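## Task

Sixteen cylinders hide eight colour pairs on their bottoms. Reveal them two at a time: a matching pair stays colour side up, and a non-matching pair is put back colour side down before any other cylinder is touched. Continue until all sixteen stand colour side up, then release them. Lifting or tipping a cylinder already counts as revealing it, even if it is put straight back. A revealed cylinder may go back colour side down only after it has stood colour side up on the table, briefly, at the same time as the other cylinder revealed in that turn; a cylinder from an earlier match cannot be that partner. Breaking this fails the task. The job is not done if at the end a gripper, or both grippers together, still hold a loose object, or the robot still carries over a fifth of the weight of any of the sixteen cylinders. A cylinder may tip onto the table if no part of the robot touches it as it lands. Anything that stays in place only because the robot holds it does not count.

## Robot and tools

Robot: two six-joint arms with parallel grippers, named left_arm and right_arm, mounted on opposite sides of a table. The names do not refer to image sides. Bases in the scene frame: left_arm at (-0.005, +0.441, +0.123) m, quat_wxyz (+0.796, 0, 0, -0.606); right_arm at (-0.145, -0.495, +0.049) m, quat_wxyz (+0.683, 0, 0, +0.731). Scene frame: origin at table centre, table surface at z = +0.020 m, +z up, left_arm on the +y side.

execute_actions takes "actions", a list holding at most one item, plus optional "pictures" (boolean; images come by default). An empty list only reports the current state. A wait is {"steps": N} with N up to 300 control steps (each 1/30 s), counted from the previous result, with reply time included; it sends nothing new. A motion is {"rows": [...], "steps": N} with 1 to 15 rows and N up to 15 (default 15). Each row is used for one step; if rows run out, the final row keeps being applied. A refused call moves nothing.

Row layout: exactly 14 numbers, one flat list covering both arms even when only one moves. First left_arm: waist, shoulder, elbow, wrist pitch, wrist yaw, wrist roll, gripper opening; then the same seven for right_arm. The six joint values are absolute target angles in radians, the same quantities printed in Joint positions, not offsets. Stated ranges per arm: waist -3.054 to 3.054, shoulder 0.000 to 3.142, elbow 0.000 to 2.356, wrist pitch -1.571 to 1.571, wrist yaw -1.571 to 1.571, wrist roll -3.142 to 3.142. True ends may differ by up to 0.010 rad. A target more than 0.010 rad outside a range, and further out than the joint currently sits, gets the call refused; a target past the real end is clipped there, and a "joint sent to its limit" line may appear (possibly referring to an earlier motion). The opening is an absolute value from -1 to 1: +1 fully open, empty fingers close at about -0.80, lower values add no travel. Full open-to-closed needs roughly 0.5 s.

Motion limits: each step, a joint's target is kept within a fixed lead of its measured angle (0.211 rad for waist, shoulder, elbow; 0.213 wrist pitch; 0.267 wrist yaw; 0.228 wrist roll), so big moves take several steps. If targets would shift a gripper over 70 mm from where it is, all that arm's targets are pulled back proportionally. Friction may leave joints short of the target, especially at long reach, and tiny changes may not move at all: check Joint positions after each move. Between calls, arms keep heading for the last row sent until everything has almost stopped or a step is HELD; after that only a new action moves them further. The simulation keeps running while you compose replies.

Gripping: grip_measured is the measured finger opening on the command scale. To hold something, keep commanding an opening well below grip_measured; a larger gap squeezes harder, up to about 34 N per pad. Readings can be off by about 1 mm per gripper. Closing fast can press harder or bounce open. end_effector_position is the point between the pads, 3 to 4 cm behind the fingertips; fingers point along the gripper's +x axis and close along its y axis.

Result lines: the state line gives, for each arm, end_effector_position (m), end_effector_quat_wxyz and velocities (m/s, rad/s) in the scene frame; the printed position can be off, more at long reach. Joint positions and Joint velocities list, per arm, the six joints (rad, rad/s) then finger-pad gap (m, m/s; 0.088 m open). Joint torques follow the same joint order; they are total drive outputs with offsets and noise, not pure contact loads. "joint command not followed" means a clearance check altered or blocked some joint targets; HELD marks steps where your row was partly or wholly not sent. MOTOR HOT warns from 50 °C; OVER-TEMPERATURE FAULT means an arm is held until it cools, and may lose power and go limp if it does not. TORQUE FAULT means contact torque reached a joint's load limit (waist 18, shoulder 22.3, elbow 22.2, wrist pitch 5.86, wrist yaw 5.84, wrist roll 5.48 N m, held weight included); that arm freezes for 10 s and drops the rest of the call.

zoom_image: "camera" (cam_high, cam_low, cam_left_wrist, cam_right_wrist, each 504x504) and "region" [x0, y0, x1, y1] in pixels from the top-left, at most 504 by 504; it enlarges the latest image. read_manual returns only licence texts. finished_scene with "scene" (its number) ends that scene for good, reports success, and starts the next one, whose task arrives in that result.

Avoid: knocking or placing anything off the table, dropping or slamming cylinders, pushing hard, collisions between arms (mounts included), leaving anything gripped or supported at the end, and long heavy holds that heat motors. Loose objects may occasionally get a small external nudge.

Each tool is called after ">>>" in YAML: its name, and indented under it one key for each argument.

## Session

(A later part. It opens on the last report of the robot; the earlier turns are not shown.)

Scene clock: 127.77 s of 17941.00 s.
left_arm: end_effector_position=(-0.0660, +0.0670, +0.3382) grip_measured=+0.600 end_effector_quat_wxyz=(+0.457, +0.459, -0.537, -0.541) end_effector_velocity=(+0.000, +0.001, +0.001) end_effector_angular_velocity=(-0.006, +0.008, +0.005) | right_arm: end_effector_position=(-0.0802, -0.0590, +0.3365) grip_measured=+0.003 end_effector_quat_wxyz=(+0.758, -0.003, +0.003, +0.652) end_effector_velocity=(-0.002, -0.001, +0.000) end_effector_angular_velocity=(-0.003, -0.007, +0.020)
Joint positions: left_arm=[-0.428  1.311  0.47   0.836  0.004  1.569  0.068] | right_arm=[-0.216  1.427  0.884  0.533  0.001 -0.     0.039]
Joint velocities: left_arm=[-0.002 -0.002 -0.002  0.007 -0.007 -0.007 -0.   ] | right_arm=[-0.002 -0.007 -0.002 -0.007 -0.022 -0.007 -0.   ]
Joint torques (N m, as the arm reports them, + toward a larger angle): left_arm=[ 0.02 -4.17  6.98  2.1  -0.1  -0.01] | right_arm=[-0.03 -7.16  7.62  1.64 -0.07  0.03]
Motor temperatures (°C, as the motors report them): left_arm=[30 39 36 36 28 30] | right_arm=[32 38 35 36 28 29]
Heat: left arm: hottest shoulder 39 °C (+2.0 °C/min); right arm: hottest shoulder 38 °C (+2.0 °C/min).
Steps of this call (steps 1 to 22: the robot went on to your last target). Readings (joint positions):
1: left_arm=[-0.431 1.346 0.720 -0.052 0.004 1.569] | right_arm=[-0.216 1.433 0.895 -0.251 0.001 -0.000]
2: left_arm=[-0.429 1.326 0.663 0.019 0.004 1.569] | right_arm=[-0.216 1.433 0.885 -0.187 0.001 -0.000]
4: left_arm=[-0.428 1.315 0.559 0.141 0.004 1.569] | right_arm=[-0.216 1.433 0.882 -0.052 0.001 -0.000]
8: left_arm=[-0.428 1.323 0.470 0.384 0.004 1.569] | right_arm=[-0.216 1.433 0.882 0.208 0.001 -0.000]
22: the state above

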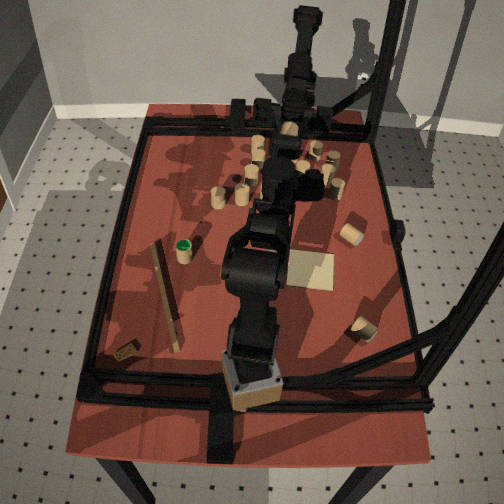

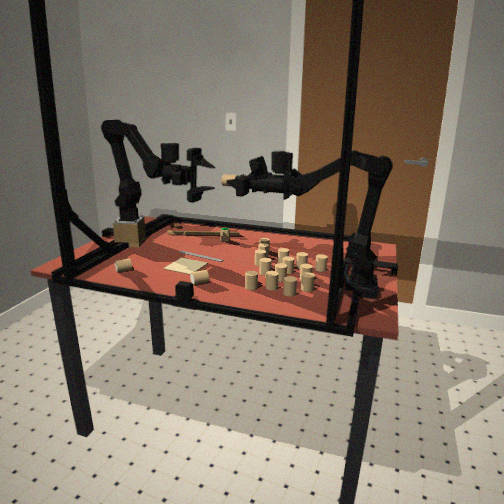

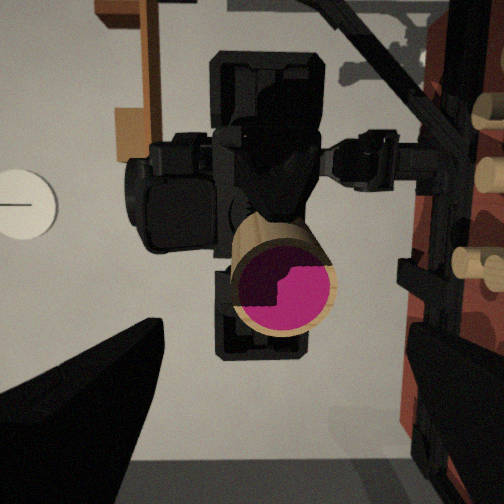

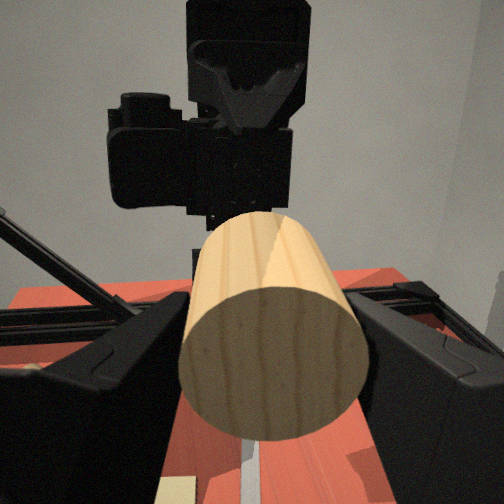

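>>> execute_actions:
  actions:
    - {"rows":[[-0.428,1.4,0.545,0.86,0,1.571,0.6, -0.216,1.422,0.885,0.537,0,0,-0.3],[-0.428,1.4,0.545,0.86,0,1.571,0.6, -0.216,1.422,0.885,0.537,0,0,-0.3],[-0.428,1.49,0.62,0.876,0,1.571,0.6, -0.216,1.422,0.885,0.537,0,0,-0.3],[-0.428,1.49,0.62,0.876,0,1.571,0.6, -0.216,1.422,0.885,0.537,0,0,-0.3],[-0.428,1.585,0.698,0.892,0,1.571,0.6, -0.216,1.422,0.885,0.537,0,0,-0.3]],"steps":14}
  pictures: false

>>> execute_actions:
  actions:
    - {"rows":[[-0.428,1.585,0.698,0.892,0,1.571,0.1, -0.216,1.422,0.885,0.537,0,0,-0.3],[-0.428,1.585,0.698,0.892,0,1.571,0.1, -0.216,1.422,0.885,0.537,0,0,-0.3],[-0.428,1.585,0.698,0.892,0,1.571,0.1, -0.216,1.422,0.885,0.537,0,0,-0.3],[-0.428,1.585,0.698,0.892,0,1.571,0.1, -0.216,1.422,0.885,0.537,0,0,-0.3],[-0.428,1.585,0.698,0.892,0,1.571,0.0, -0.216,1.422,0.885,0.537,0,0,-0.3],[-0.428,1.585,0.698,0.892,0,1.571,-0.3, -0.216,1.422,0.885,0.537,0,0,-0.3]],"steps":10}
  pictures: false

>>> execute_actions:
  actions:
    - {"rows":[[-0.428,1.585,0.698,0.892,0,1.571,-0.3, -0.216,1.422,0.885,0.537,0,0,0.6]],"steps":8}

Scene clock: 132.67 s of 17941.00 s.
left_arm: end_effector_position=(-0.0757, +0.0055, +0.3377) grip_measured=+0.600 end_effector_quat_wxyz=(+0.458, +0.458, -0.538, -0.540) end_effector_velocity=(-0.003, -0.005, +0.021) end_effector_angular_velocity=(-0.059, +0.017, -0.010) | right_arm: end_effector_position=(-0.0802, -0.0590, +0.3368) grip_measured=+0.003 end_effector_quat_wxyz=(+0.758, -0.003, +0.003, +0.652) end_effector_velocity=(-0.000, -0.001, +0.002) end_effector_angular_velocity=(+0.006, -0.008, -0.005)
Joint positions: left_arm=[-0.428  1.578  0.687  0.889  0.004  1.569  0.068] | right_arm=[-0.216  1.427  0.884  0.534  0.001 -0.     0.039]
Joint velocities: left_arm=[-0.002 -0.002  0.037  0.022  0.007 -0.007 -0.   ] | right_arm=[ 0.002 -0.002 -0.002  0.007  0.007 -0.007 -0.   ]
Joint torques (N m, as the arm reports them, + toward a larger angle): left_arm=[ 0.06 -4.99  7.91  2.16 -0.1  -0.04] | right_arm=[ 0.01 -7.18  7.65  1.62 -0.06  0.03]
Motor temperatures (°C, as the motors report them): left_arm=[30 39 36 36 28 30] | right_arm=[32 38 35 37 28 29]
Heat: left arm: hottest shoulder 39 °C (+1.0 °C/min); right arm: hottest shoulder 38 °C (+2.0 °C/min).
Steps of this call (steps 1 to 30: the robot went on to your last target; steps 31 to 133: nothing new was sent; steps 134 to 147: all 14 steps of this action). Readings (joint positions):
134: left_arm=[-0.428 1.324 0.480 0.842 0.004 1.569] | right_arm=[-0.216 1.427 0.884 0.534 0.001 -0.000]
135: left_arm=[-0.428 1.345 0.497 0.849 0.004 1.569] | right_arm=[-0.216 1.427 0.884 0.534 0.001 -0.000]
137: left_arm=[-0.428 1.416 0.557 0.864 0.004 1.569] | right_arm=[-0.216 1.427 0.884 0.534 0.001 -0.000]
141: left_arm=[-0.428 1.552 0.670 0.883 0.004 1.569] | right_arm=[-0.216 1.427 0.884 0.534 0.001 -0.000]
147: the state above

Scene clock: 133.00 s of 17941.00 s.
left_arm: end_effector_position=(-0.0757, +0.0049, +0.3384) grip_measured=+0.028 end_effector_quat_wxyz=(+0.458, +0.457, -0.539, -0.539) end_effector_velocity=(+0.002, -0.000, -0.000) end_effector_angular_velocity=(+0.001, +0.022, +0.010) | right_arm: end_effector_position=(-0.0802, -0.0590, +0.3370) grip_measured=+0.003 end_effector_quat_wxyz=(+0.758, -0.002, +0.003, +0.652) end_effector_velocity=(+0.002, -0.001, +0.002) end_effector_angular_velocity=(+0.008, +0.006, -0.000)
Joint positions: left_arm=[-0.428  1.579  0.689  0.891  0.004  1.569  0.04 ] | right_arm=[-0.216  1.427  0.884  0.535  0.001 -0.     0.039]
Joint velocities: left_arm=[ 0.002  0.002 -0.002  0.007 -0.007 -0.022  0.   ] | right_arm=[-0.007 -0.002 -0.002  0.007 -0.007  0.007  0.   ]
Joint torques (N m, as the arm reports them, + toward a larger angle): left_arm=[-0.01 -5.15  7.88  2.11 -0.1  -0.04] | right_arm=[ 0.07 -7.08  7.65  1.52 -0.06  0.03]
Motor temperatures (°C, as the motors report them): left_arm=[30 39 36 36 28 30] | right_arm=[32 38 35 37 28 29]
Heat: left arm: hottest shoulder 39 °C (+1.0 °C/min); right arm: hottest shoulder 38 °C (+2.0 °C/min).
Steps of this call (steps 1 to 10: all 10 steps of this action). Readings (joint positions):
1: left_arm=[-0.428 1.578 0.688 0.890 0.004 1.569] | right_arm=[-0.216 1.427 0.884 0.534 0.001 -0.000]
2: left_arm=[-0.428 1.578 0.689 0.890 0.004 1.569] | right_arm=[-0.216 1.427 0.884 0.534 0.001 -0.000]
4: left_arm=[-0.428 1.578 0.689 0.890 0.004 1.569] | right_arm=[-0.216 1.427 0.884 0.534 0.001 -0.000]
8: left_arm=[-0.428 1.579 0.689 0.891 0.004 1.569] | right_arm=[-0.216 1.427 0.884 0.535 0.001 -0.000]
10: the state above

Scene clock: 133.27 s of 17941.00 s.
left_arm: end_effector_position=(-0.0757, +0.0048, +0.3381) grip_measured=+0.028 end_effector_quat_wxyz=(+0.458, +0.457, -0.539, -0.539) end_effector_velocity=(-0.002, +0.001, +0.002) end_effector_angular_velocity=(-0.006, +0.008, -0.000) | right_arm: end_effector_position=(-0.0803, -0.0590, +0.3370) grip_measured=+0.586 end_effector_quat_wxyz=(+0.758, -0.002, +0.003, +0.652) end_effector_velocity=(+0.002, -0.001, -0.002) end_effector_angular_velocity=(-0.008, -0.006, -0.010)
Joint positions: left_arm=[-0.428  1.58   0.689  0.891  0.004  1.569  0.04 ] | right_arm=[-0.216  1.427  0.884  0.535  0.001 -0.     0.068]
Joint velocities: left_arm=[-0.007 -0.002 -0.002  0.007 -0.007 -0.007 -0.   ] | right_arm=[-0.002 -0.002 -0.002 -0.007  0.007 -0.007  0.015]
Joint torques (N m, as the arm reports them, + toward a larger angle): left_arm=[ 0.02 -5.19  7.92  2.12 -0.1  -0.03] | right_arm=[-0.03 -7.09  7.64  1.55 -0.09  0.01]
Motor temperatures (°C, as the motors report them): left_arm=[30 39 36 36 28 30] | right_arm=[32 38 35 37 28 29]
Heat: left arm: hottest shoulder 39 °C (+1.0 °C/min); right arm: hottest shoulder 38 °C (+2.0 °C/min).
Steps of this call (steps 1 to 8: all 8 steps of this action). Readings (joint positions):
1: left_arm=[-0.428 1.579 0.689 0.891 0.004 1.569] | right_arm=[-0.216 1.427 0.884 0.535 0.001 -0.000]
2: left_arm=[-0.428 1.579 0.689 0.891 0.004 1.569] | right_arm=[-0.216 1.427 0.884 0.535 0.001 -0.000]
4: left_arm=[-0.428 1.579 0.689 0.891 0.004 1.569] | right_arm=[-0.216 1.427 0.884 0.535 0.001 -0.000]
8: the state above

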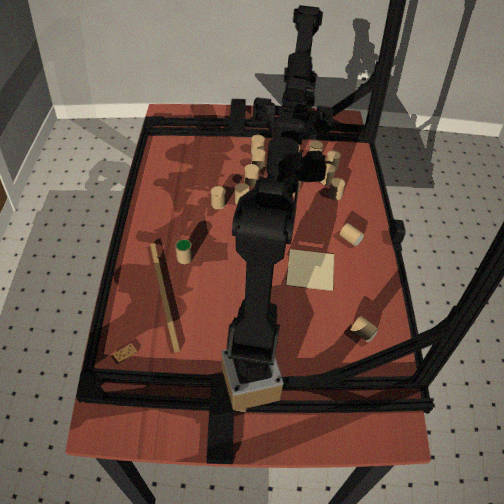

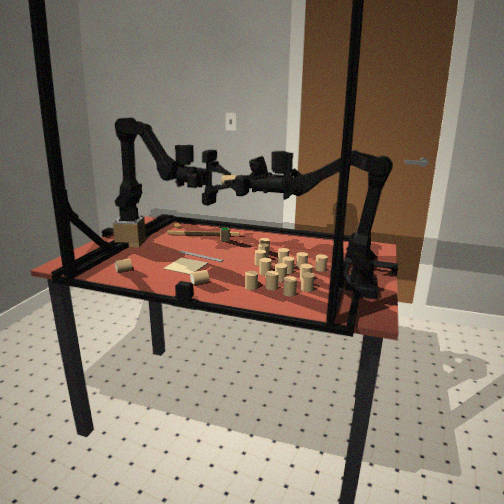

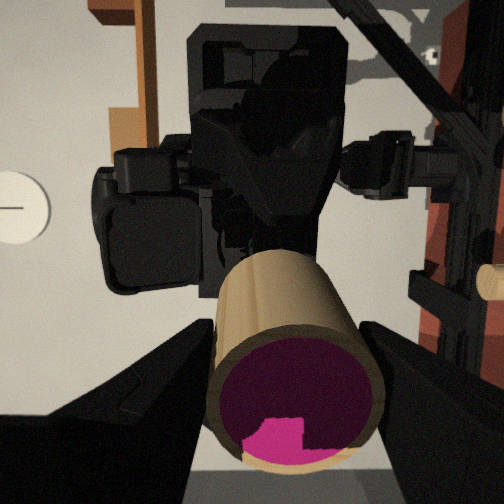

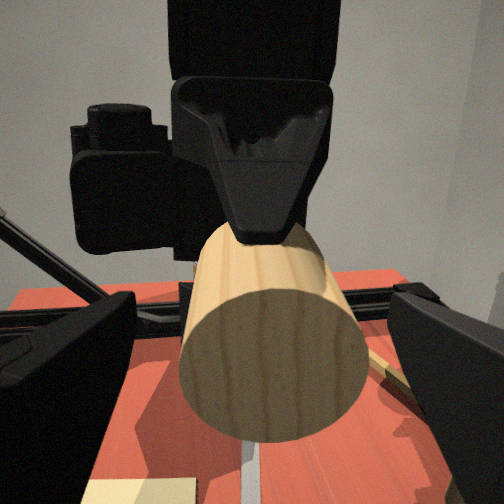

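>>> execute_actions:
  actions:
    - {"rows":[[-0.428,1.47,0.6,0.872,0,1.571,-0.3, -0.216,1.422,0.885,0.537,0,0,0.6],[-0.428,1.47,0.6,0.872,0,1.571,-0.3, -0.216,1.422,0.885,0.537,0,0,0.6],[-0.428,1.31,0.47,0.84,0,1.571,-0.3, -0.216,1.422,0.885,0.537,0,0,0.6],[-0.428,1.31,0.47,0.84,0,1.571,-0.3, -0.216,1.422,0.885,0.537,0,0,0.6],[-0.428,1.31,0.47,0.84,0,1.571,-0.3, -0.216,1.422,0.885,0.537,0,0,0.6],[-0.428,1.31,0.47,0.84,0,1.571,-0.3, -0.216,1.422,0.885,0.537,0,0,0.6],[-0.05,1.31,0.6,-0.83,0,1.571,-0.3, -0.216,1.422,0.885,0.537,0,0,0.6]],"steps":15}
  pictures: false

>>> execute_actions:
  actions:
    - {"rows":[[-0.05,1.31,0.6,-0.83,0,1.571,-0.3, -0.216,1.422,0.885,0.537,0,0,0.6]],"steps":8}
  pictures: false

>>> execute_actions:
  actions:
    - {"rows":[[-0.05,1.491,0.75,-0.83,0,1.571,-0.3, -0.216,1.422,0.885,0.537,0,0,0.6]],"steps":15}
  pictures: false

>>> execute_actions:
  actions:
    - {"rows":[[-0.05,1.55,0.705,-0.73,0,1.571,-0.3, -0.216,1.422,0.885,0.537,0,0,0.6],[-0.05,1.55,0.705,-0.73,0,1.571,-0.3, -0.216,1.422,0.885,0.537,0,0,0.6],[-0.05,1.55,0.705,-0.73,0,1.571,-0.3, -0.216,1.422,0.885,0.537,0,0,0.6],[-0.05,1.61,0.66,-0.625,0,1.571,-0.3, -0.216,1.422,0.885,0.537,0,0,0.6],[-0.05,1.61,0.66,-0.625,0,1.571,-0.3, -0.216,1.422,0.885,0.537,0,0,0.6],[-0.05,1.61,0.66,-0.625,0,1.571,-0.3, -0.216,1.422,0.885,0.537,0,0,0.6],[-0.05,1.671,0.618,-0.525,0,1.571,-0.3, -0.216,1.422,0.885,0.537,0,0,0.6]],"steps":15}

Scene clock: 142.30 s of 17941.00 s.
left_arm: end_effector_position=(+0.0746, +0.0735, +0.2750) grip_measured=+0.021 end_effector_quat_wxyz=(+0.445, +0.633, -0.316, -0.549) end_effector_velocity=(+0.030, +0.201, -0.414) end_effector_angular_velocity=(+2.044, +0.451, +0.189) | right_arm: end_effector_position=(-0.0803, -0.0591, +0.3373) grip_measured=+0.600 end_effector_quat_wxyz=(+0.758, -0.002, +0.002, +0.652) end_effector_velocity=(-0.002, +0.001, -0.004) end_effector_angular_velocity=(-0.013, -0.005, +0.010)
Joint positions: left_arm=[-0.057  1.317  0.594  0.296 -0.006  1.57   0.04 ] | right_arm=[-0.216  1.426  0.884  0.536  0.001 -0.     0.068]
Joint velocities: left_arm=[ 0.193 -0.007  0.002 -2.103  0.007 -0.007 -0.001] | right_arm=[ 0.002  0.002 -0.002 -0.007 -0.007 -0.007 -0.   ]
Joint torques (N m, as the arm reports them, + toward a larger angle): left_arm=[-0.81 -5.02  7.97  1.98  0.23 -0.06] | right_arm=[ 0.   -7.06  7.67  1.54 -0.06  0.02]
Motor temperatures (°C, as the motors report them): left_arm=[30 39 37 37 28 30] | right_arm=[31 38 36 38 28 29]
Heat: left arm: hottest shoulder 39 °C (+1.0 °C/min); right arm: hottest shoulder 38 °C (+2.0 °C/min).
Steps of this call (steps 1 to 15: the robot went on to your last target; steps 16 to 256: nothing new was sent; steps 257 to 271: all 15 steps of this action). Readings (joint positions):
257: left_arm=[-0.428 1.565 0.677 0.886 0.004 1.570] | right_arm=[-0.216 1.426 0.884 0.536 0.001 -0.000]
258: left_arm=[-0.428 1.541 0.654 0.878 0.004 1.570] | right_arm=[-0.216 1.426 0.884 0.536 0.001 -0.000]
260: left_arm=[-0.428 1.440 0.565 0.856 0.004 1.570] | right_arm=[-0.216 1.426 0.884 0.536 0.001 -0.000]
264: left_arm=[-0.361 1.330 0.532 0.738 0.022 1.570] | right_arm=[-0.216 1.426 0.884 0.536 0.001 -0.000]
271: the state above

Scene clock: 142.57 s of 17941.00 s.
left_arm: end_effector_position=(+0.0602, +0.1458, +0.1865) grip_measured=+0.020 end_effector_quat_wxyz=(+0.285, +0.695, -0.137, -0.646) end_effector_velocity=(-0.074, +0.349, -0.248) end_effector_angular_velocity=(+1.951, +0.416, +0.016) | right_arm: end_effector_position=(-0.0803, -0.0591, +0.3373) grip_measured=+0.600 end_effector_quat_wxyz=(+0.758, -0.002, +0.002, +0.652) end_effector_velocity=(+0.002, -0.001, +0.002) end_effector_angular_velocity=(+0.004, -0.023, -0.010)
Joint positions: left_arm=[-0.053  1.316  0.594 -0.239 -0.005  1.57   0.04 ] | right_arm=[-0.216  1.426  0.884  0.536  0.001 -0.     0.068]
Joint velocities: left_arm=[-0.002 -0.002  0.002 -2.    -0.022 -0.007  0.   ] | right_arm=[-0.002 -0.002 -0.002  0.007  0.007 -0.022 -0.   ]
Joint torques (N m, as the arm reports them, + toward a larger angle): left_arm=[ 0.25 -4.48  7.47  1.46  0.25 -0.03] | right_arm=[-0.05 -7.02  7.7   1.52 -0.06  0.03]
Motor temperatures (°C, as the motors report them): left_arm=[30 38 37 37 28 30] | right_arm=[31 38 36 38 28 29]
Heat: left arm: hottest shoulder 38 °C (+0.0 °C/min); right arm: hottest shoulder 38 °C (+2.0 °C/min).
Steps of this call (steps 1 to 8: all 8 steps of this action). Readings (joint positions):
1: left_arm=[-0.054 1.317 0.594 0.228 -0.005 1.570] | right_arm=[-0.216 1.426 0.884 0.536 0.001 -0.000]
2: left_arm=[-0.053 1.316 0.594 0.162 -0.005 1.570] | right_arm=[-0.216 1.426 0.884 0.536 0.001 -0.000]
4: left_arm=[-0.053 1.316 0.594 0.031 -0.005 1.570] | right_arm=[-0.216 1.426 0.884 0.536 0.001 -0.000]
8: the state above

Scene clock: 143.07 s of 17941.00 s.
left_arm: end_effector_position=(+0.0424, +0.2271, +0.1493) grip_measured=+0.020 end_effector_quat_wxyz=(+0.077, +0.705, +0.077, -0.701) end_effector_velocity=(-0.006, +0.012, +0.001) end_effector_angular_velocity=(+0.058, +0.020, -0.000) | right_arm: end_effector_position=(-0.0803, -0.0591, +0.3373) grip_measured=+0.600 end_effector_quat_wxyz=(+0.758, -0.002, +0.002, +0.652) end_effector_velocity=(-0.000, -0.001, +0.002) end_effector_angular_velocity=(+0.006, -0.008, +0.005)
Joint positions: left_arm=[-0.052  1.488  0.741 -0.823 -0.005  1.57   0.04 ] | right_arm=[-0.216  1.426  0.884  0.536  0.001 -0.     0.068]
Joint velocities: left_arm=[-0.007 -0.002  0.002 -0.066  0.007 -0.007 -0.   ] | right_arm=[-0.002 -0.002 -0.002  0.007 -0.007 -0.007 -0.   ]
Joint torques (N m, as the arm reports them, + toward a larger angle): left_arm=[ 0.19 -3.74  6.8   0.33  0.25  0.02] | right_arm=[-0.1  -6.99  7.68  1.51 -0.06  0.04]
Motor temperatures (°C, as the motors report them): left_arm=[30 38 37 37 28 30] | right_arm=[31 38 36 38 28 29]
Heat: left arm: hottest shoulder 38 °C (+0.0 °C/min); right arm: hottest shoulder 38 °C (+2.0 °C/min).
Steps of this call (steps 1 to 15: all 15 steps of this action). Readings (joint positions):
1: left_arm=[-0.053 1.341 0.616 -0.320 -0.005 1.570] | right_arm=[-0.216 1.426 0.884 0.536 0.001 -0.000]
2: left_arm=[-0.053 1.385 0.653 -0.383 -0.005 1.570] | right_arm=[-0.216 1.426 0.884 0.536 0.001 -0.000]
4: left_arm=[-0.053 1.456 0.712 -0.496 -0.005 1.570] | right_arm=[-0.216 1.426 0.884 0.536 0.001 -0.000]
8: left_arm=[-0.052 1.481 0.736 -0.746 -0.005 1.570] | right_arm=[-0.216 1.426 0.884 0.536 0.001 -0.000]
15: the state above

Scene clock: 143.57 s of 17941.00 s.
left_arm: end_effector_position=(+0.0424, +0.2271, +0.0893) grip_measured=+0.019 end_effector_quat_wxyz=(+0.075, +0.705, +0.079, -0.701) end_effector_velocity=(+0.006, -0.010, +0.001) end_effector_angular_velocity=(-0.050, -0.034, +0.010) | right_arm: end_effector_position=(-0.0803, -0.0592, +0.3374) grip_measured=+0.600 end_effector_quat_wxyz=(+0.758, -0.002, +0.002, +0.652) end_effector_velocity=(-0.002, +0.000, +0.001) end_effector_angular_velocity=(-0.003, -0.007, +0.010)
Joint positions: left_arm=[-0.052  1.666  0.62  -0.529 -0.005  1.57   0.04 ] | right_arm=[-0.216  1.426  0.884  0.536  0.001 -0.     0.068]
Joint velocities: left_arm=[ 0.002 -0.007 -0.002  0.051 -0.022 -0.007 -0.   ] | right_arm=[ 0.002 -0.002  0.002 -0.007 -0.007 -0.007  0.   ]
Joint torques (N m, as the arm reports them, + toward a larger angle): left_arm=[ 0.19 -4.02  4.34  0.39  0.25  0.02] | right_arm=[ 0.   -7.1   7.63  1.53 -0.07  0.05]
Motor temperatures (°C, as the motors report them): left_arm=[30 38 37 37 28 30] | right_arm=[31 37 36 38 28 29]
Heat: left arm: hottest shoulder 38 °C (+0.0 °C/min); right arm: hottest wrist pitch 38 °C (+2.0 °C/min).
Steps of this call (steps 1 to 15: all 15 steps of this action). Readings (joint positions):
1: left_arm=[-0.052 1.496 0.736 -0.807 -0.005 1.570] | right_arm=[-0.216 1.426 0.884 0.536 0.001 -0.000]
2: left_arm=[-0.052 1.507 0.730 -0.773 -0.005 1.570] | right_arm=[-0.216 1.426 0.884 0.536 0.001 -0.000]
4: left_arm=[-0.052 1.542 0.713 -0.729 -0.005 1.570] | right_arm=[-0.216 1.426 0.884 0.536 0.001 -0.000]
8: left_arm=[-0.052 1.622 0.653 -0.591 -0.005 1.569] | right_arm=[-0.216 1.426 0.884 0.536 0.001 -0.000]
15: the state above

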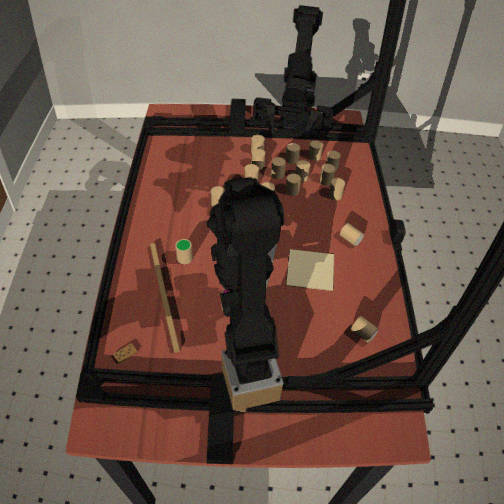

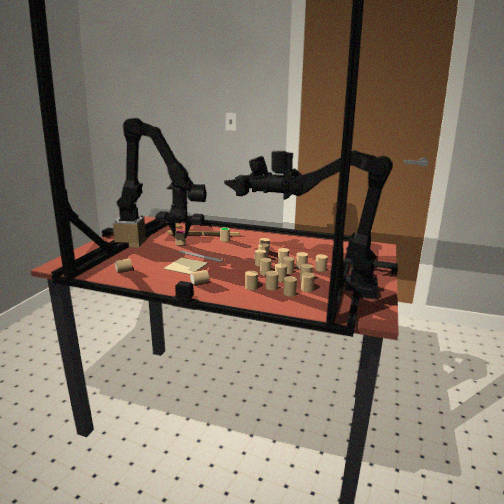

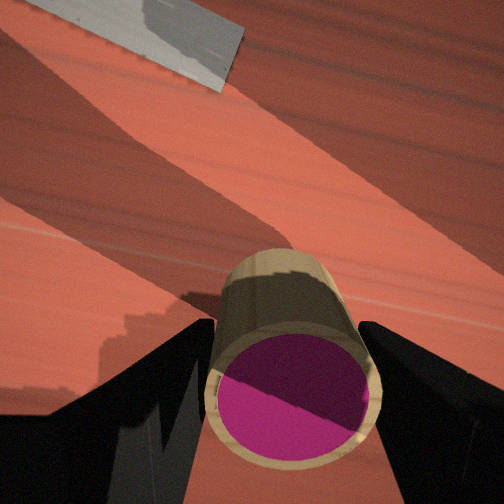

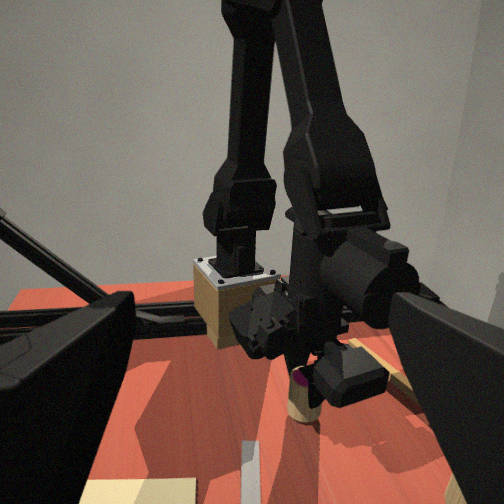

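Slight gap; lower ~4 mm.

>>> execute_actions:
  actions:
    - {"rows":[[-0.05,1.685,0.608,-0.503,0,1.571,-0.3, -0.216,1.422,0.885,0.537,0,0,0.6]],"steps":10}
  pictures: false

>>> execute_actions:
  actions:
    - {"rows":[[-0.05,1.685,0.608,-0.503,0,1.571,0.5, -0.216,1.422,0.885,0.537,0,0,0.6]],"steps":15}

Scene clock: 145.57 s of 17941.00 s.
left_arm: end_effector_position=(+0.0424, +0.2269, +0.0853) grip_measured=+0.019 end_effector_quat_wxyz=(+0.076, +0.704, +0.078, -0.701) end_effector_velocity=(+0.004, -0.005, +0.001) end_effector_angular_velocity=(-0.022, -0.027, +0.005) | right_arm: end_effector_position=(-0.0803, -0.0592, +0.3374) grip_measured=+0.600 end_effector_quat_wxyz=(+0.758, -0.002, +0.002, +0.652) end_effector_velocity=(-0.000, -0.001, -0.002) end_effector_angular_velocity=(-0.006, +0.008, +0.015)
Joint positions: left_arm=[-0.052  1.68   0.612 -0.505 -0.005  1.57   0.04 ] | right_arm=[-0.216  1.426  0.884  0.536  0.001 -0.     0.068]
Joint velocities: left_arm=[-0.002 -0.002  0.002  0.022 -0.022 -0.007 -0.   ] | right_arm=[-0.007 -0.002 -0.002 -0.007 -0.022  0.007  0.   ]
Joint torques (N m, as the arm reports them, + toward a larger angle): left_arm=[ 0.21 -4.01  3.95  0.56  0.24  0.02] | right_arm=[ 0.01 -7.06  7.63  1.51 -0.06  0.02]
Motor temperatures (°C, as the motors report them): left_arm=[30 38 37 37 28 30] | right_arm=[31 37 36 38 28 29]
Heat: left arm: hottest shoulder 38 °C (+0.0 °C/min); right arm: hottest wrist pitch 38 °C (+2.0 °C/min).
Steps of this call (steps 1 to 15: the robot went on to your last target; steps 16 to 50: nothing new was sent; steps 51 to 60: all 10 steps of this action). Readings (joint positions):
51: left_arm=[-0.052 1.668 0.619 -0.523 -0.005 1.570] | right_arm=[-0.216 1.426 0.884 0.536 0.001 -0.000]
52: left_arm=[-0.052 1.671 0.617 -0.515 -0.005 1.570] | right_arm=[-0.216 1.426 0.884 0.536 0.001 -0.000]
54: left_arm=[-0.052 1.677 0.615 -0.509 -0.005 1.570] | right_arm=[-0.216 1.426 0.884 0.536 0.001 -0.000]
58: left_arm=[-0.052 1.680 0.612 -0.506 -0.005 1.570] | right_arm=[-0.216 1.426 0.884 0.536 0.001 -0.000]
60: the state above

Scene clock: 146.07 s of 17941.00 s.
left_arm: end_effector_position=(+0.0424, +0.2269, +0.0852) grip_measured=+0.498 end_effector_quat_wxyz=(+0.076, +0.704, +0.078, -0.701) end_effector_velocity=(+0.000, +0.002, +0.000) end_effector_angular_velocity=(+0.009, -0.006, +0.005) | right_arm: end_effector_position=(-0.0803, -0.0592, +0.3374) grip_measured=+0.600 end_effector_quat_wxyz=(+0.758, -0.002, +0.002, +0.652) end_effector_velocity=(-0.000, -0.001, -0.002) end_effector_angular_velocity=(-0.011, -0.021, +0.005)
Joint positions: left_arm=[-0.052  1.68   0.612 -0.505 -0.005  1.57   0.063] | right_arm=[-0.216  1.426  0.884  0.536  0.001 -0.     0.068]
Joint velocities: left_arm=[-0.002 -0.002 -0.002 -0.007 -0.007 -0.007  0.001] | right_arm=[-0.002 -0.002 -0.002 -0.007 -0.007 -0.022 -0.   ]
Joint torques (N m, as the arm reports them, + toward a larger angle): left_arm=[ 0.22 -4.    3.91  0.54  0.24  0.01] | right_arm=[-0.1  -7.04  7.62  1.49 -0.08  0.03]
Motor temperatures (°C, as the motors report them): left_arm=[30 38 37 37 28 30] | right_arm=[31 37 36 38 28 29]
Heat: left arm: hottest shoulder 38 °C (+0.0 °C/min); right arm: hottest wrist pitch 38 °C (+2.0 °C/min).
Steps of this call (steps 1 to 15: all 15 steps of this action). Readings (joint positions):
1: left_arm=[-0.052 1.680 0.612 -0.505 -0.005 1.570] | right_arm=[-0.216 1.426 0.884 0.536 0.001 -0.000]
2: left_arm=[-0.052 1.680 0.612 -0.505 -0.005 1.570] | right_arm=[-0.216 1.426 0.884 0.536 0.001 -0.000]
4: left_arm=[-0.052 1.680 0.612 -0.505 -0.005 1.570] | right_arm=[-0.216 1.426 0.884 0.536 0.001 -0.000]
8: left_arm=[-0.052 1.680 0.612 -0.505 -0.005 1.570] | right_arm=[-0.216 1.426 0.884 0.536 0.001 -0.000]
15: the state above

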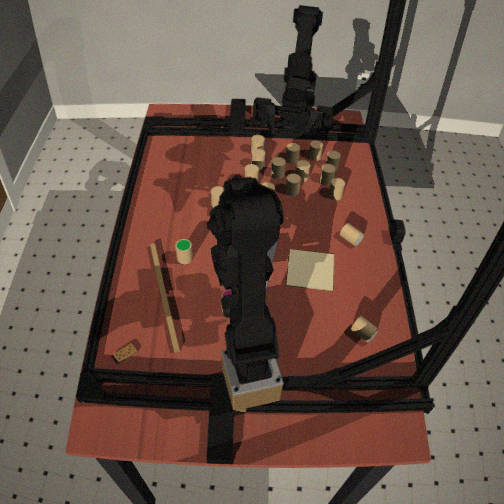

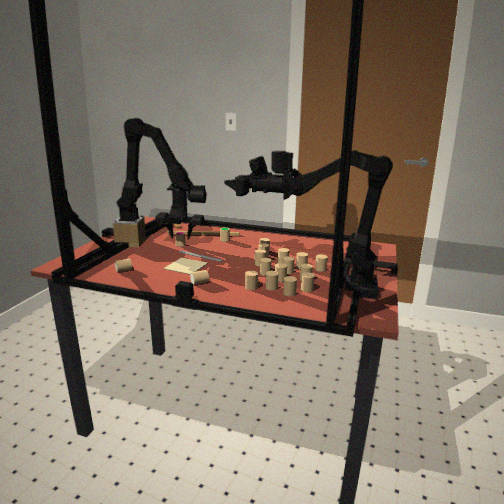

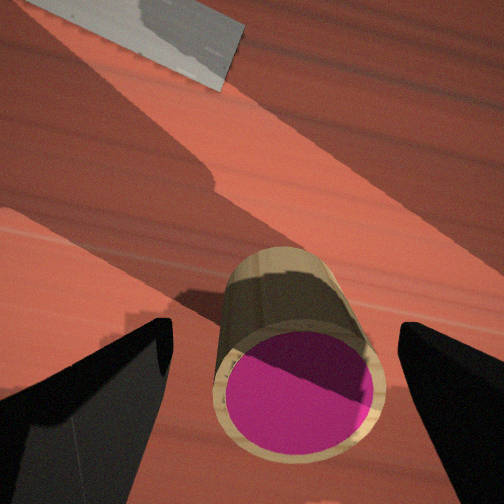

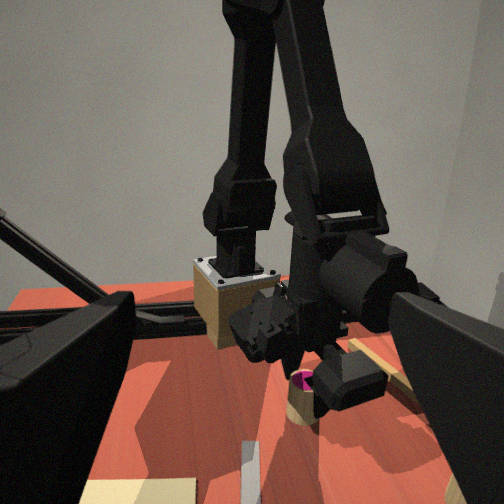

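>>> execute_actions:
  actions:
    - {"rows":[[-0.05,1.685,0.608,-0.503,0,1.571,0.1, -0.216,1.422,0.885,0.537,0,0,0.6],[-0.05,1.685,0.608,-0.503,0,1.571,0.1, -0.216,1.422,0.885,0.537,0,0,0.6],[-0.05,1.685,0.608,-0.503,0,1.571,0.1, -0.216,1.422,0.885,0.537,0,0,0.6],[-0.05,1.685,0.608,-0.503,0,1.571,0.0, -0.216,1.422,0.885,0.537,0,0,0.6],[-0.05,1.685,0.608,-0.503,0,1.571,-0.3, -0.216,1.422,0.885,0.537,0,0,0.6]],"steps":9}
  pictures: false

>>> execute_actions:
  actions:
    - {"rows":[[-0.05,1.59,0.68,-0.66,0,1.571,-0.3, -0.216,1.422,0.885,0.537,0,0,0.6],[-0.05,1.59,0.68,-0.66,0,1.571,-0.3, -0.216,1.422,0.885,0.537,0,0,0.6],[-0.05,1.59,0.68,-0.66,0,1.571,-0.3, -0.216,1.422,0.885,0.537,0,0,0.6],[-0.05,1.49,0.75,-0.8,0,1.571,-0.3, -0.216,1.422,0.885,0.537,0,0,0.6]],"steps":8}
  pictures: false

>>> execute_actions:
  actions:
    - {"rows":[[-0.428,1.31,0.6,0.84,0,1.571,-0.3, -0.216,1.422,0.885,0.537,0,0,0.6]],"steps":10}
  pictures: false

>>> execute_actions:
  actions:
    - {"rows":[[-0.428,1.31,0.47,0.84,0,1.571,-0.3, -0.216,1.422,0.885,0.537,0,0,0.6]],"steps":15}
  pictures: false

>>> execute_actions:
  actions:
    - {"steps":8}
  pictures: false

>>> execute_actions:
  actions:
    - {"rows":[[-0.428,1.4,0.545,0.86,0,1.571,-0.3, -0.216,1.422,0.885,0.537,0,0,0.6],[-0.428,1.4,0.545,0.86,0,1.571,-0.3, -0.216,1.422,0.885,0.537,0,0,0.6],[-0.428,1.49,0.62,0.876,0,1.571,-0.3, -0.216,1.422,0.885,0.537,0,0,0.6],[-0.428,1.49,0.62,0.876,0,1.571,-0.3, -0.216,1.422,0.885,0.537,0,0,0.6],[-0.428,1.58,0.694,0.892,0,1.571,-0.3, -0.216,1.422,0.885,0.537,0,0,0.6]],"steps":14}

Scene clock: 154.23 s of 17941.00 s.
left_arm: end_effector_position=(+0.0424, +0.2269, +0.0851) grip_measured=+0.022 end_effector_quat_wxyz=(+0.076, +0.704, +0.078, -0.701) end_effector_velocity=(+0.000, +0.002, +0.000) end_effector_angular_velocity=(+0.009, -0.006, +0.005) | right_arm: end_effector_position=(-0.0803, -0.0592, +0.3374) grip_measured=+0.600 end_effector_quat_wxyz=(+0.758, -0.002, +0.002, +0.652) end_effector_velocity=(+0.002, -0.000, -0.004) end_effector_angular_velocity=(-0.013, -0.005, +0.000)
Joint positions: left_arm=[-0.052  1.681  0.612 -0.504 -0.005  1.57   0.04 ] | right_arm=[-0.216  1.426  0.884  0.536  0.001 -0.     0.068]
Joint velocities: left_arm=[-0.002 -0.002 -0.002 -0.007 -0.007 -0.007 -0.   ] | right_arm=[-0.007  0.002 -0.002 -0.007 -0.007 -0.007 -0.   ]
Joint torques (N m, as the arm reports them, + toward a larger angle): left_arm=[ 0.16 -4.03  3.94  0.53  0.23  0.01] | right_arm=[-0.02 -7.01  7.7   1.52 -0.07  0.02]
Motor temperatures (°C, as the motors report them): left_arm=[30 38 36 36 28 30] | right_arm=[31 37 36 38 28 29]
Heat: left arm: hottest shoulder 38 °C (-1.0 °C/min); right arm: hottest wrist pitch 38 °C (+1.0 °C/min).
Steps of this call (steps 1 to 15: the robot went on to your last target; steps 16 to 90: nothing new was sent; then 4.87 s passed at rest; steps 91 to 99: all 9 steps of this action). Readings (joint positions):
91: left_arm=[-0.052 1.680 0.612 -0.505 -0.005 1.570] | right_arm=[-0.216 1.426 0.884 0.536 0.001 -0.000]
92: left_arm=[-0.052 1.680 0.612 -0.505 -0.005 1.570] | right_arm=[-0.216 1.426 0.884 0.536 0.001 -0.000]
94: left_arm=[-0.052 1.680 0.612 -0.504 -0.005 1.570] | right_arm=[-0.216 1.426 0.884 0.536 0.001 -0.000]
98: left_arm=[-0.052 1.681 0.612 -0.504 -0.005 1.570] | right_arm=[-0.216 1.426 0.884 0.536 0.001 -0.000]
99: the state above

Scene clock: 154.50 s of 17941.00 s.
left_arm: end_effector_position=(+0.0447, +0.2167, +0.1455) grip_measured=+0.022 end_effector_quat_wxyz=(+0.091, +0.706, +0.063, -0.700) end_effector_velocity=(+0.012, -0.061, +0.132) end_effector_angular_velocity=(-0.300, -0.059, -0.010) | right_arm: end_effector_position=(-0.0803, -0.0592, +0.3374) grip_measured=+0.600 end_effector_quat_wxyz=(+0.758, -0.002, +0.002, +0.652) end_effector_velocity=(-0.002, -0.000, -0.005) end_effector_angular_velocity=(-0.025, -0.018, +0.010)
Joint positions: left_arm=[-0.052  1.505  0.739 -0.765 -0.005  1.57   0.04 ] | right_arm=[-0.216  1.426  0.884  0.536  0.001 -0.     0.068]
Joint velocities: left_arm=[-0.002 -0.315  0.305 -0.315  0.007  0.007 -0.   ] | right_arm=[ 0.002 -0.002 -0.002 -0.022 -0.007 -0.022 -0.   ]
Joint torques (N m, as the arm reports them, + toward a larger angle): left_arm=[ 0.19 -3.54  4.48 -0.15  0.25  0.01] | right_arm=[-0.08 -7.07  7.67  1.52 -0.07  0.01]
Motor temperatures (°C, as the motors report them): left_arm=[30 38 36 36 28 30] | right_arm=[31 37 36 38 28 29]
Heat: left arm: hottest shoulder 38 °C (-1.0 °C/min); right arm: hottest wrist pitch 38 °C (+1.0 °C/min).
Steps of this call (steps 1 to 8: all 8 steps of this action). Readings (joint positions):
1: left_arm=[-0.052 1.669 0.623 -0.538 -0.005 1.570] | right_arm=[-0.216 1.426 0.884 0.536 0.001 -0.000]
2: left_arm=[-0.052 1.652 0.636 -0.591 -0.005 1.570] | right_arm=[-0.216 1.426 0.884 0.536 0.001 -0.000]
4: left_arm=[-0.052 1.602 0.668 -0.657 -0.005 1.570] | right_arm=[-0.216 1.426 0.884 0.536 0.001 -0.000]
8: the state above

Scene clock: 154.83 s of 17941.00 s.
left_arm: end_effector_position=(-0.0546, +0.1199, +0.2042) grip_measured=+0.022 end_effector_quat_wxyz=(+0.201, +0.639, -0.300, -0.679) end_effector_velocity=(-0.067, -0.303, +0.280) end_effector_angular_velocity=(-1.918, +0.303, -0.060) | right_arm: end_effector_position=(-0.0803, -0.0592, +0.3374) grip_measured=+0.600 end_effector_quat_wxyz=(+0.758, -0.002, +0.002, +0.652) end_effector_velocity=(-0.004, +0.001, -0.004) end_effector_angular_velocity=(-0.011, +0.009, +0.024)
Joint positions: left_arm=[-0.421  1.322  0.607 -0.128  0.001  1.57   0.04 ] | right_arm=[-0.216  1.426  0.884  0.536  0.001 -0.     0.068]
Joint velocities: left_arm=[-0.061 -0.027 -0.027  1.941  0.007 -0.007 -0.   ] | right_arm=[ 0.002  0.002 -0.002 -0.007 -0.022  0.007 -0.   ]
Joint torques (N m, as the arm reports them, + toward a larger angle): left_arm=[-0.05 -5.04  6.25  1.84  0.01 -0.01] | right_arm=[-0.05 -7.03  7.66  1.52 -0.06  0.03]
Motor temperatures (°C, as the motors report them): left_arm=[30 38 36 36 28 30] | right_arm=[31 37 36 38 28 29]
Heat: left arm: hottest shoulder 38 °C (-1.0 °C/min); right arm: hottest wrist pitch 38 °C (+1.0 °C/min).
Steps of this call (steps 1 to 10: all 10 steps of this action). Readings (joint positions):
1: left_arm=[-0.076 1.468 0.718 -0.716 -0.016 1.570] | right_arm=[-0.216 1.426 0.884 0.536 0.001 -0.000]
2: left_arm=[-0.137 1.422 0.678 -0.643 -0.017 1.570] | right_arm=[-0.216 1.426 0.884 0.536 0.001 -0.000]
4: left_arm=[-0.272 1.353 0.630 -0.525 -0.006 1.570] | right_arm=[-0.216 1.426 0.884 0.536 0.001 -0.000]
8: left_arm=[-0.412 1.325 0.609 -0.260 0.002 1.570] | right_arm=[-0.216 1.426 0.884 0.536 0.001 -0.000]
10: the state above

Scene clock: 155.33 s of 17941.00 s.
left_arm: end_effector_position=(-0.0644, +0.0670, +0.3270) grip_measured=+0.022 end_effector_quat_wxyz=(+0.445, +0.473, -0.525, -0.550) end_effector_velocity=(-0.004, -0.003, +0.179) end_effector_angular_velocity=(-0.737, +0.138, -0.013) | right_arm: end_effector_position=(-0.0803, -0.0592, +0.3374) grip_measured=+0.600 end_effector_quat_wxyz=(+0.758, -0.002, +0.002, +0.652) end_effector_velocity=(-0.000, -0.001, -0.005) end_effector_angular_velocity=(-0.023, -0.004, +0.005)
Joint positions: left_arm=[-0.425  1.313  0.469  0.79   0.001  1.57   0.04 ] | right_arm=[-0.216  1.426  0.884  0.536  0.001 -0.     0.068]
Joint velocities: left_arm=[-0.007 -0.076  0.022  0.652  0.007 -0.022 -0.   ] | right_arm=[-0.002 -0.002 -0.002 -0.022 -0.007 -0.007 -0.   ]
Joint torques (N m, as the arm reports them, + toward a larger angle): left_arm=[-0.24 -3.96  6.88  1.79  0.   -0.07] | right_arm=[-0.04 -6.96  7.64  1.52 -0.05  0.03]
Motor temperatures (°C, as the motors report them): left_arm=[30 37 36 36 28 30] | right_arm=[31 37 36 39 28 29]
Heat: left arm: hottest shoulder 37 °C (-2.0 °C/min); right arm: hottest wrist pitch 39 °C (+2.0 °C/min).
Steps of this call (steps 1 to 15: all 15 steps of this action). Readings (joint positions):
1: left_arm=[-0.422 1.320 0.587 -0.047 0.001 1.569] | right_arm=[-0.216 1.426 0.884 0.536 0.001 -0.000]
2: left_arm=[-0.423 1.313 0.561 0.024 0.001 1.570] | right_arm=[-0.216 1.426 0.884 0.536 0.001 -0.000]
4: left_arm=[-0.424 1.309 0.509 0.139 0.001 1.570] | right_arm=[-0.216 1.426 0.884 0.536 0.001 -0.000]
8: left_arm=[-0.425 1.316 0.468 0.392 0.001 1.569] | right_arm=[-0.216 1.426 0.884 0.536 0.001 -0.000]
15: the state above

Scene clock: 155.60 s of 17941.00 s.
left_arm: end_effector_position=(-0.0644, +0.0669, +0.3378) grip_measured=+0.022 end_effector_quat_wxyz=(+0.458, +0.461, -0.536, -0.539) end_effector_velocity=(+0.002, +0.000, -0.002) end_effector_angular_velocity=(+0.008, +0.006, +0.010) | right_arm: end_effector_position=(-0.0803, -0.0592, +0.3374) grip_measured=+0.600 end_effector_quat_wxyz=(+0.758, -0.002, +0.002, +0.652) end_effector_velocity=(+0.002, -0.001, -0.002) end_effector_angular_velocity=(-0.008, -0.006, +0.000)
Joint positions: left_arm=[-0.425  1.311  0.469  0.835  0.001  1.57   0.04 ] | right_arm=[-0.216  1.426  0.884  0.536  0.001 -0.     0.068]
Joint velocities: left_arm=[ 0.002 -0.002 -0.002 -0.007 -0.007 -0.007 -0.   ] | right_arm=[-0.007 -0.002 -0.002 -0.007 -0.007 -0.007 -0.   ]
Joint torques (N m, as the arm reports them, + toward a larger angle): left_arm=[-0.27 -4.16  6.98  2.22  0.   -0.05] | right_arm=[ 0.01 -6.98  7.71  1.52 -0.07  0.04]
Motor temperatures (°C, as the motors report them): left_arm=[30 37 36 36 28 30] | right_arm=[31 37 36 39 28 29]
Heat: left arm: hottest shoulder 37 °C (-2.0 °C/min); right arm: hottest wrist pitch 39 °C (+2.0 °C/min).
Steps of this call (steps 1 to 8: the robot went on to your last target). Readings (joint positions):
1: left_arm=[-0.425 1.311 0.469 0.806 0.001 1.570] | right_arm=[-0.216 1.426 0.884 0.536 0.001 -0.000]
2: left_arm=[-0.425 1.311 0.469 0.815 0.001 1.570] | right_arm=[-0.216 1.426 0.884 0.536 0.001 -0.000]
4: left_arm=[-0.425 1.311 0.469 0.823 0.001 1.570] | right_arm=[-0.216 1.426 0.884 0.536 0.001 -0.000]
8: the state above

Scene clock: 156.07 s of 17941.00 s.
left_arm: end_effector_position=(-0.0741, +0.0064, +0.3364) grip_measured=+0.021 end_effector_quat_wxyz=(+0.458, +0.460, -0.536, -0.539) end_effector_velocity=(-0.001, -0.006, +0.016) end_effector_angular_velocity=(-0.042, -0.001, +0.005) | right_arm: end_effector_position=(-0.0803, -0.0592, +0.3374) grip_measured=+0.600 end_effector_quat_wxyz=(+0.758, -0.002, +0.002, +0.652) end_effector_velocity=(+0.000, +0.000, -0.004) end_effector_angular_velocity=(-0.011, +0.009, +0.005)
Joint positions: left_arm=[-0.426  1.575  0.681  0.888  0.001  1.57   0.04 ] | right_arm=[-0.216  1.426  0.884  0.536  0.001 -0.     0.068]
Joint velocities: left_arm=[-0.002  0.002  0.037  0.007 -0.007  0.007 -0.   ] | right_arm=[-0.002  0.002 -0.002 -0.007 -0.007  0.007 -0.   ]
Joint torques (N m, as the arm reports them, + toward a larger angle): left_arm=[-0.19 -5.21  7.99  2.25  0.   -0.04] | right_arm=[ 0.01 -7.1   7.65  1.51 -0.06  0.01]
Motor temperatures (°C, as the motors report them): left_arm=[30 37 36 36 28 30] | right_arm=[31 37 36 39 28 29]
Heat: left arm: hottest shoulder 37 °C (-2.0 °C/min); right arm: hottest wrist pitch 39 °C (+2.0 °C/min).
Steps of this call (steps 1 to 14: all 14 steps of this action). Readings (joint positions):
1: left_arm=[-0.425 1.323 0.478 0.839 0.001 1.570] | right_arm=[-0.216 1.426 0.884 0.536 0.001 -0.000]
2: left_arm=[-0.425 1.345 0.495 0.846 0.001 1.570] | right_arm=[-0.216 1.426 0.884 0.536 0.001 -0.000]
4: left_arm=[-0.426 1.418 0.555 0.861 0.001 1.570] | right_arm=[-0.216 1.426 0.884 0.536 0.001 -0.000]
8: left_arm=[-0.426 1.550 0.665 0.882 0.001 1.570] | right_arm=[-0.216 1.426 0.884 0.536 0.001 -0.000]
14: the state above

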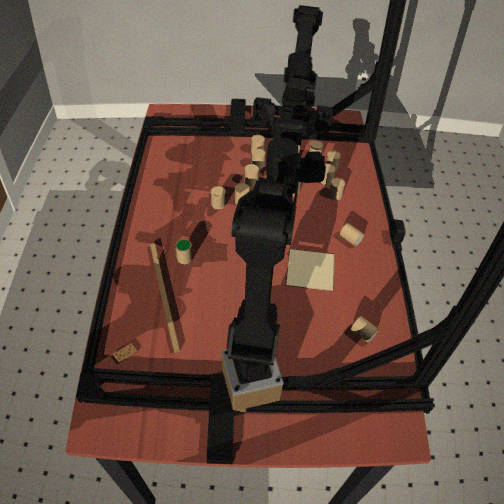

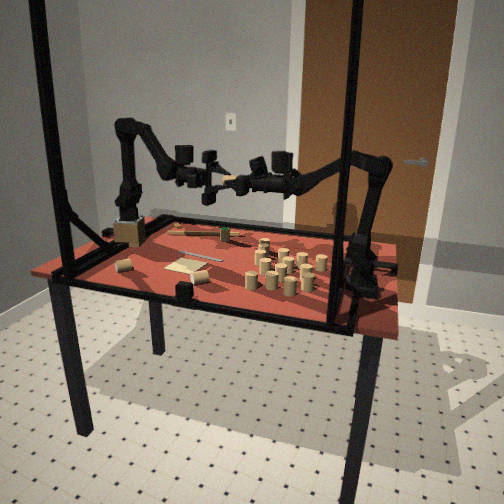

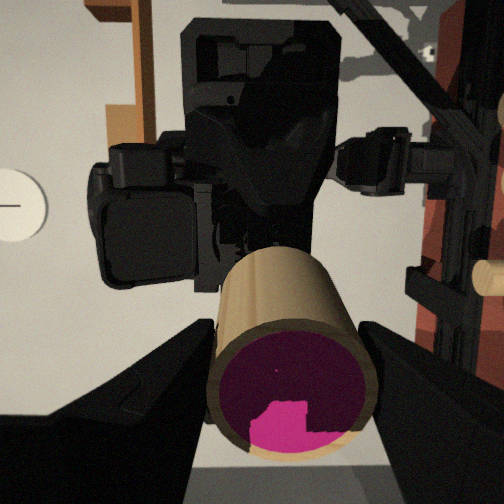

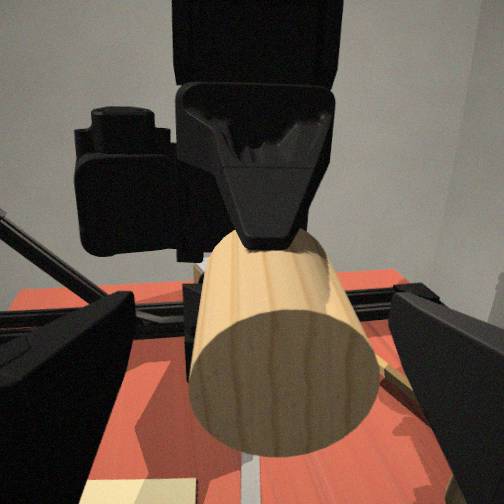

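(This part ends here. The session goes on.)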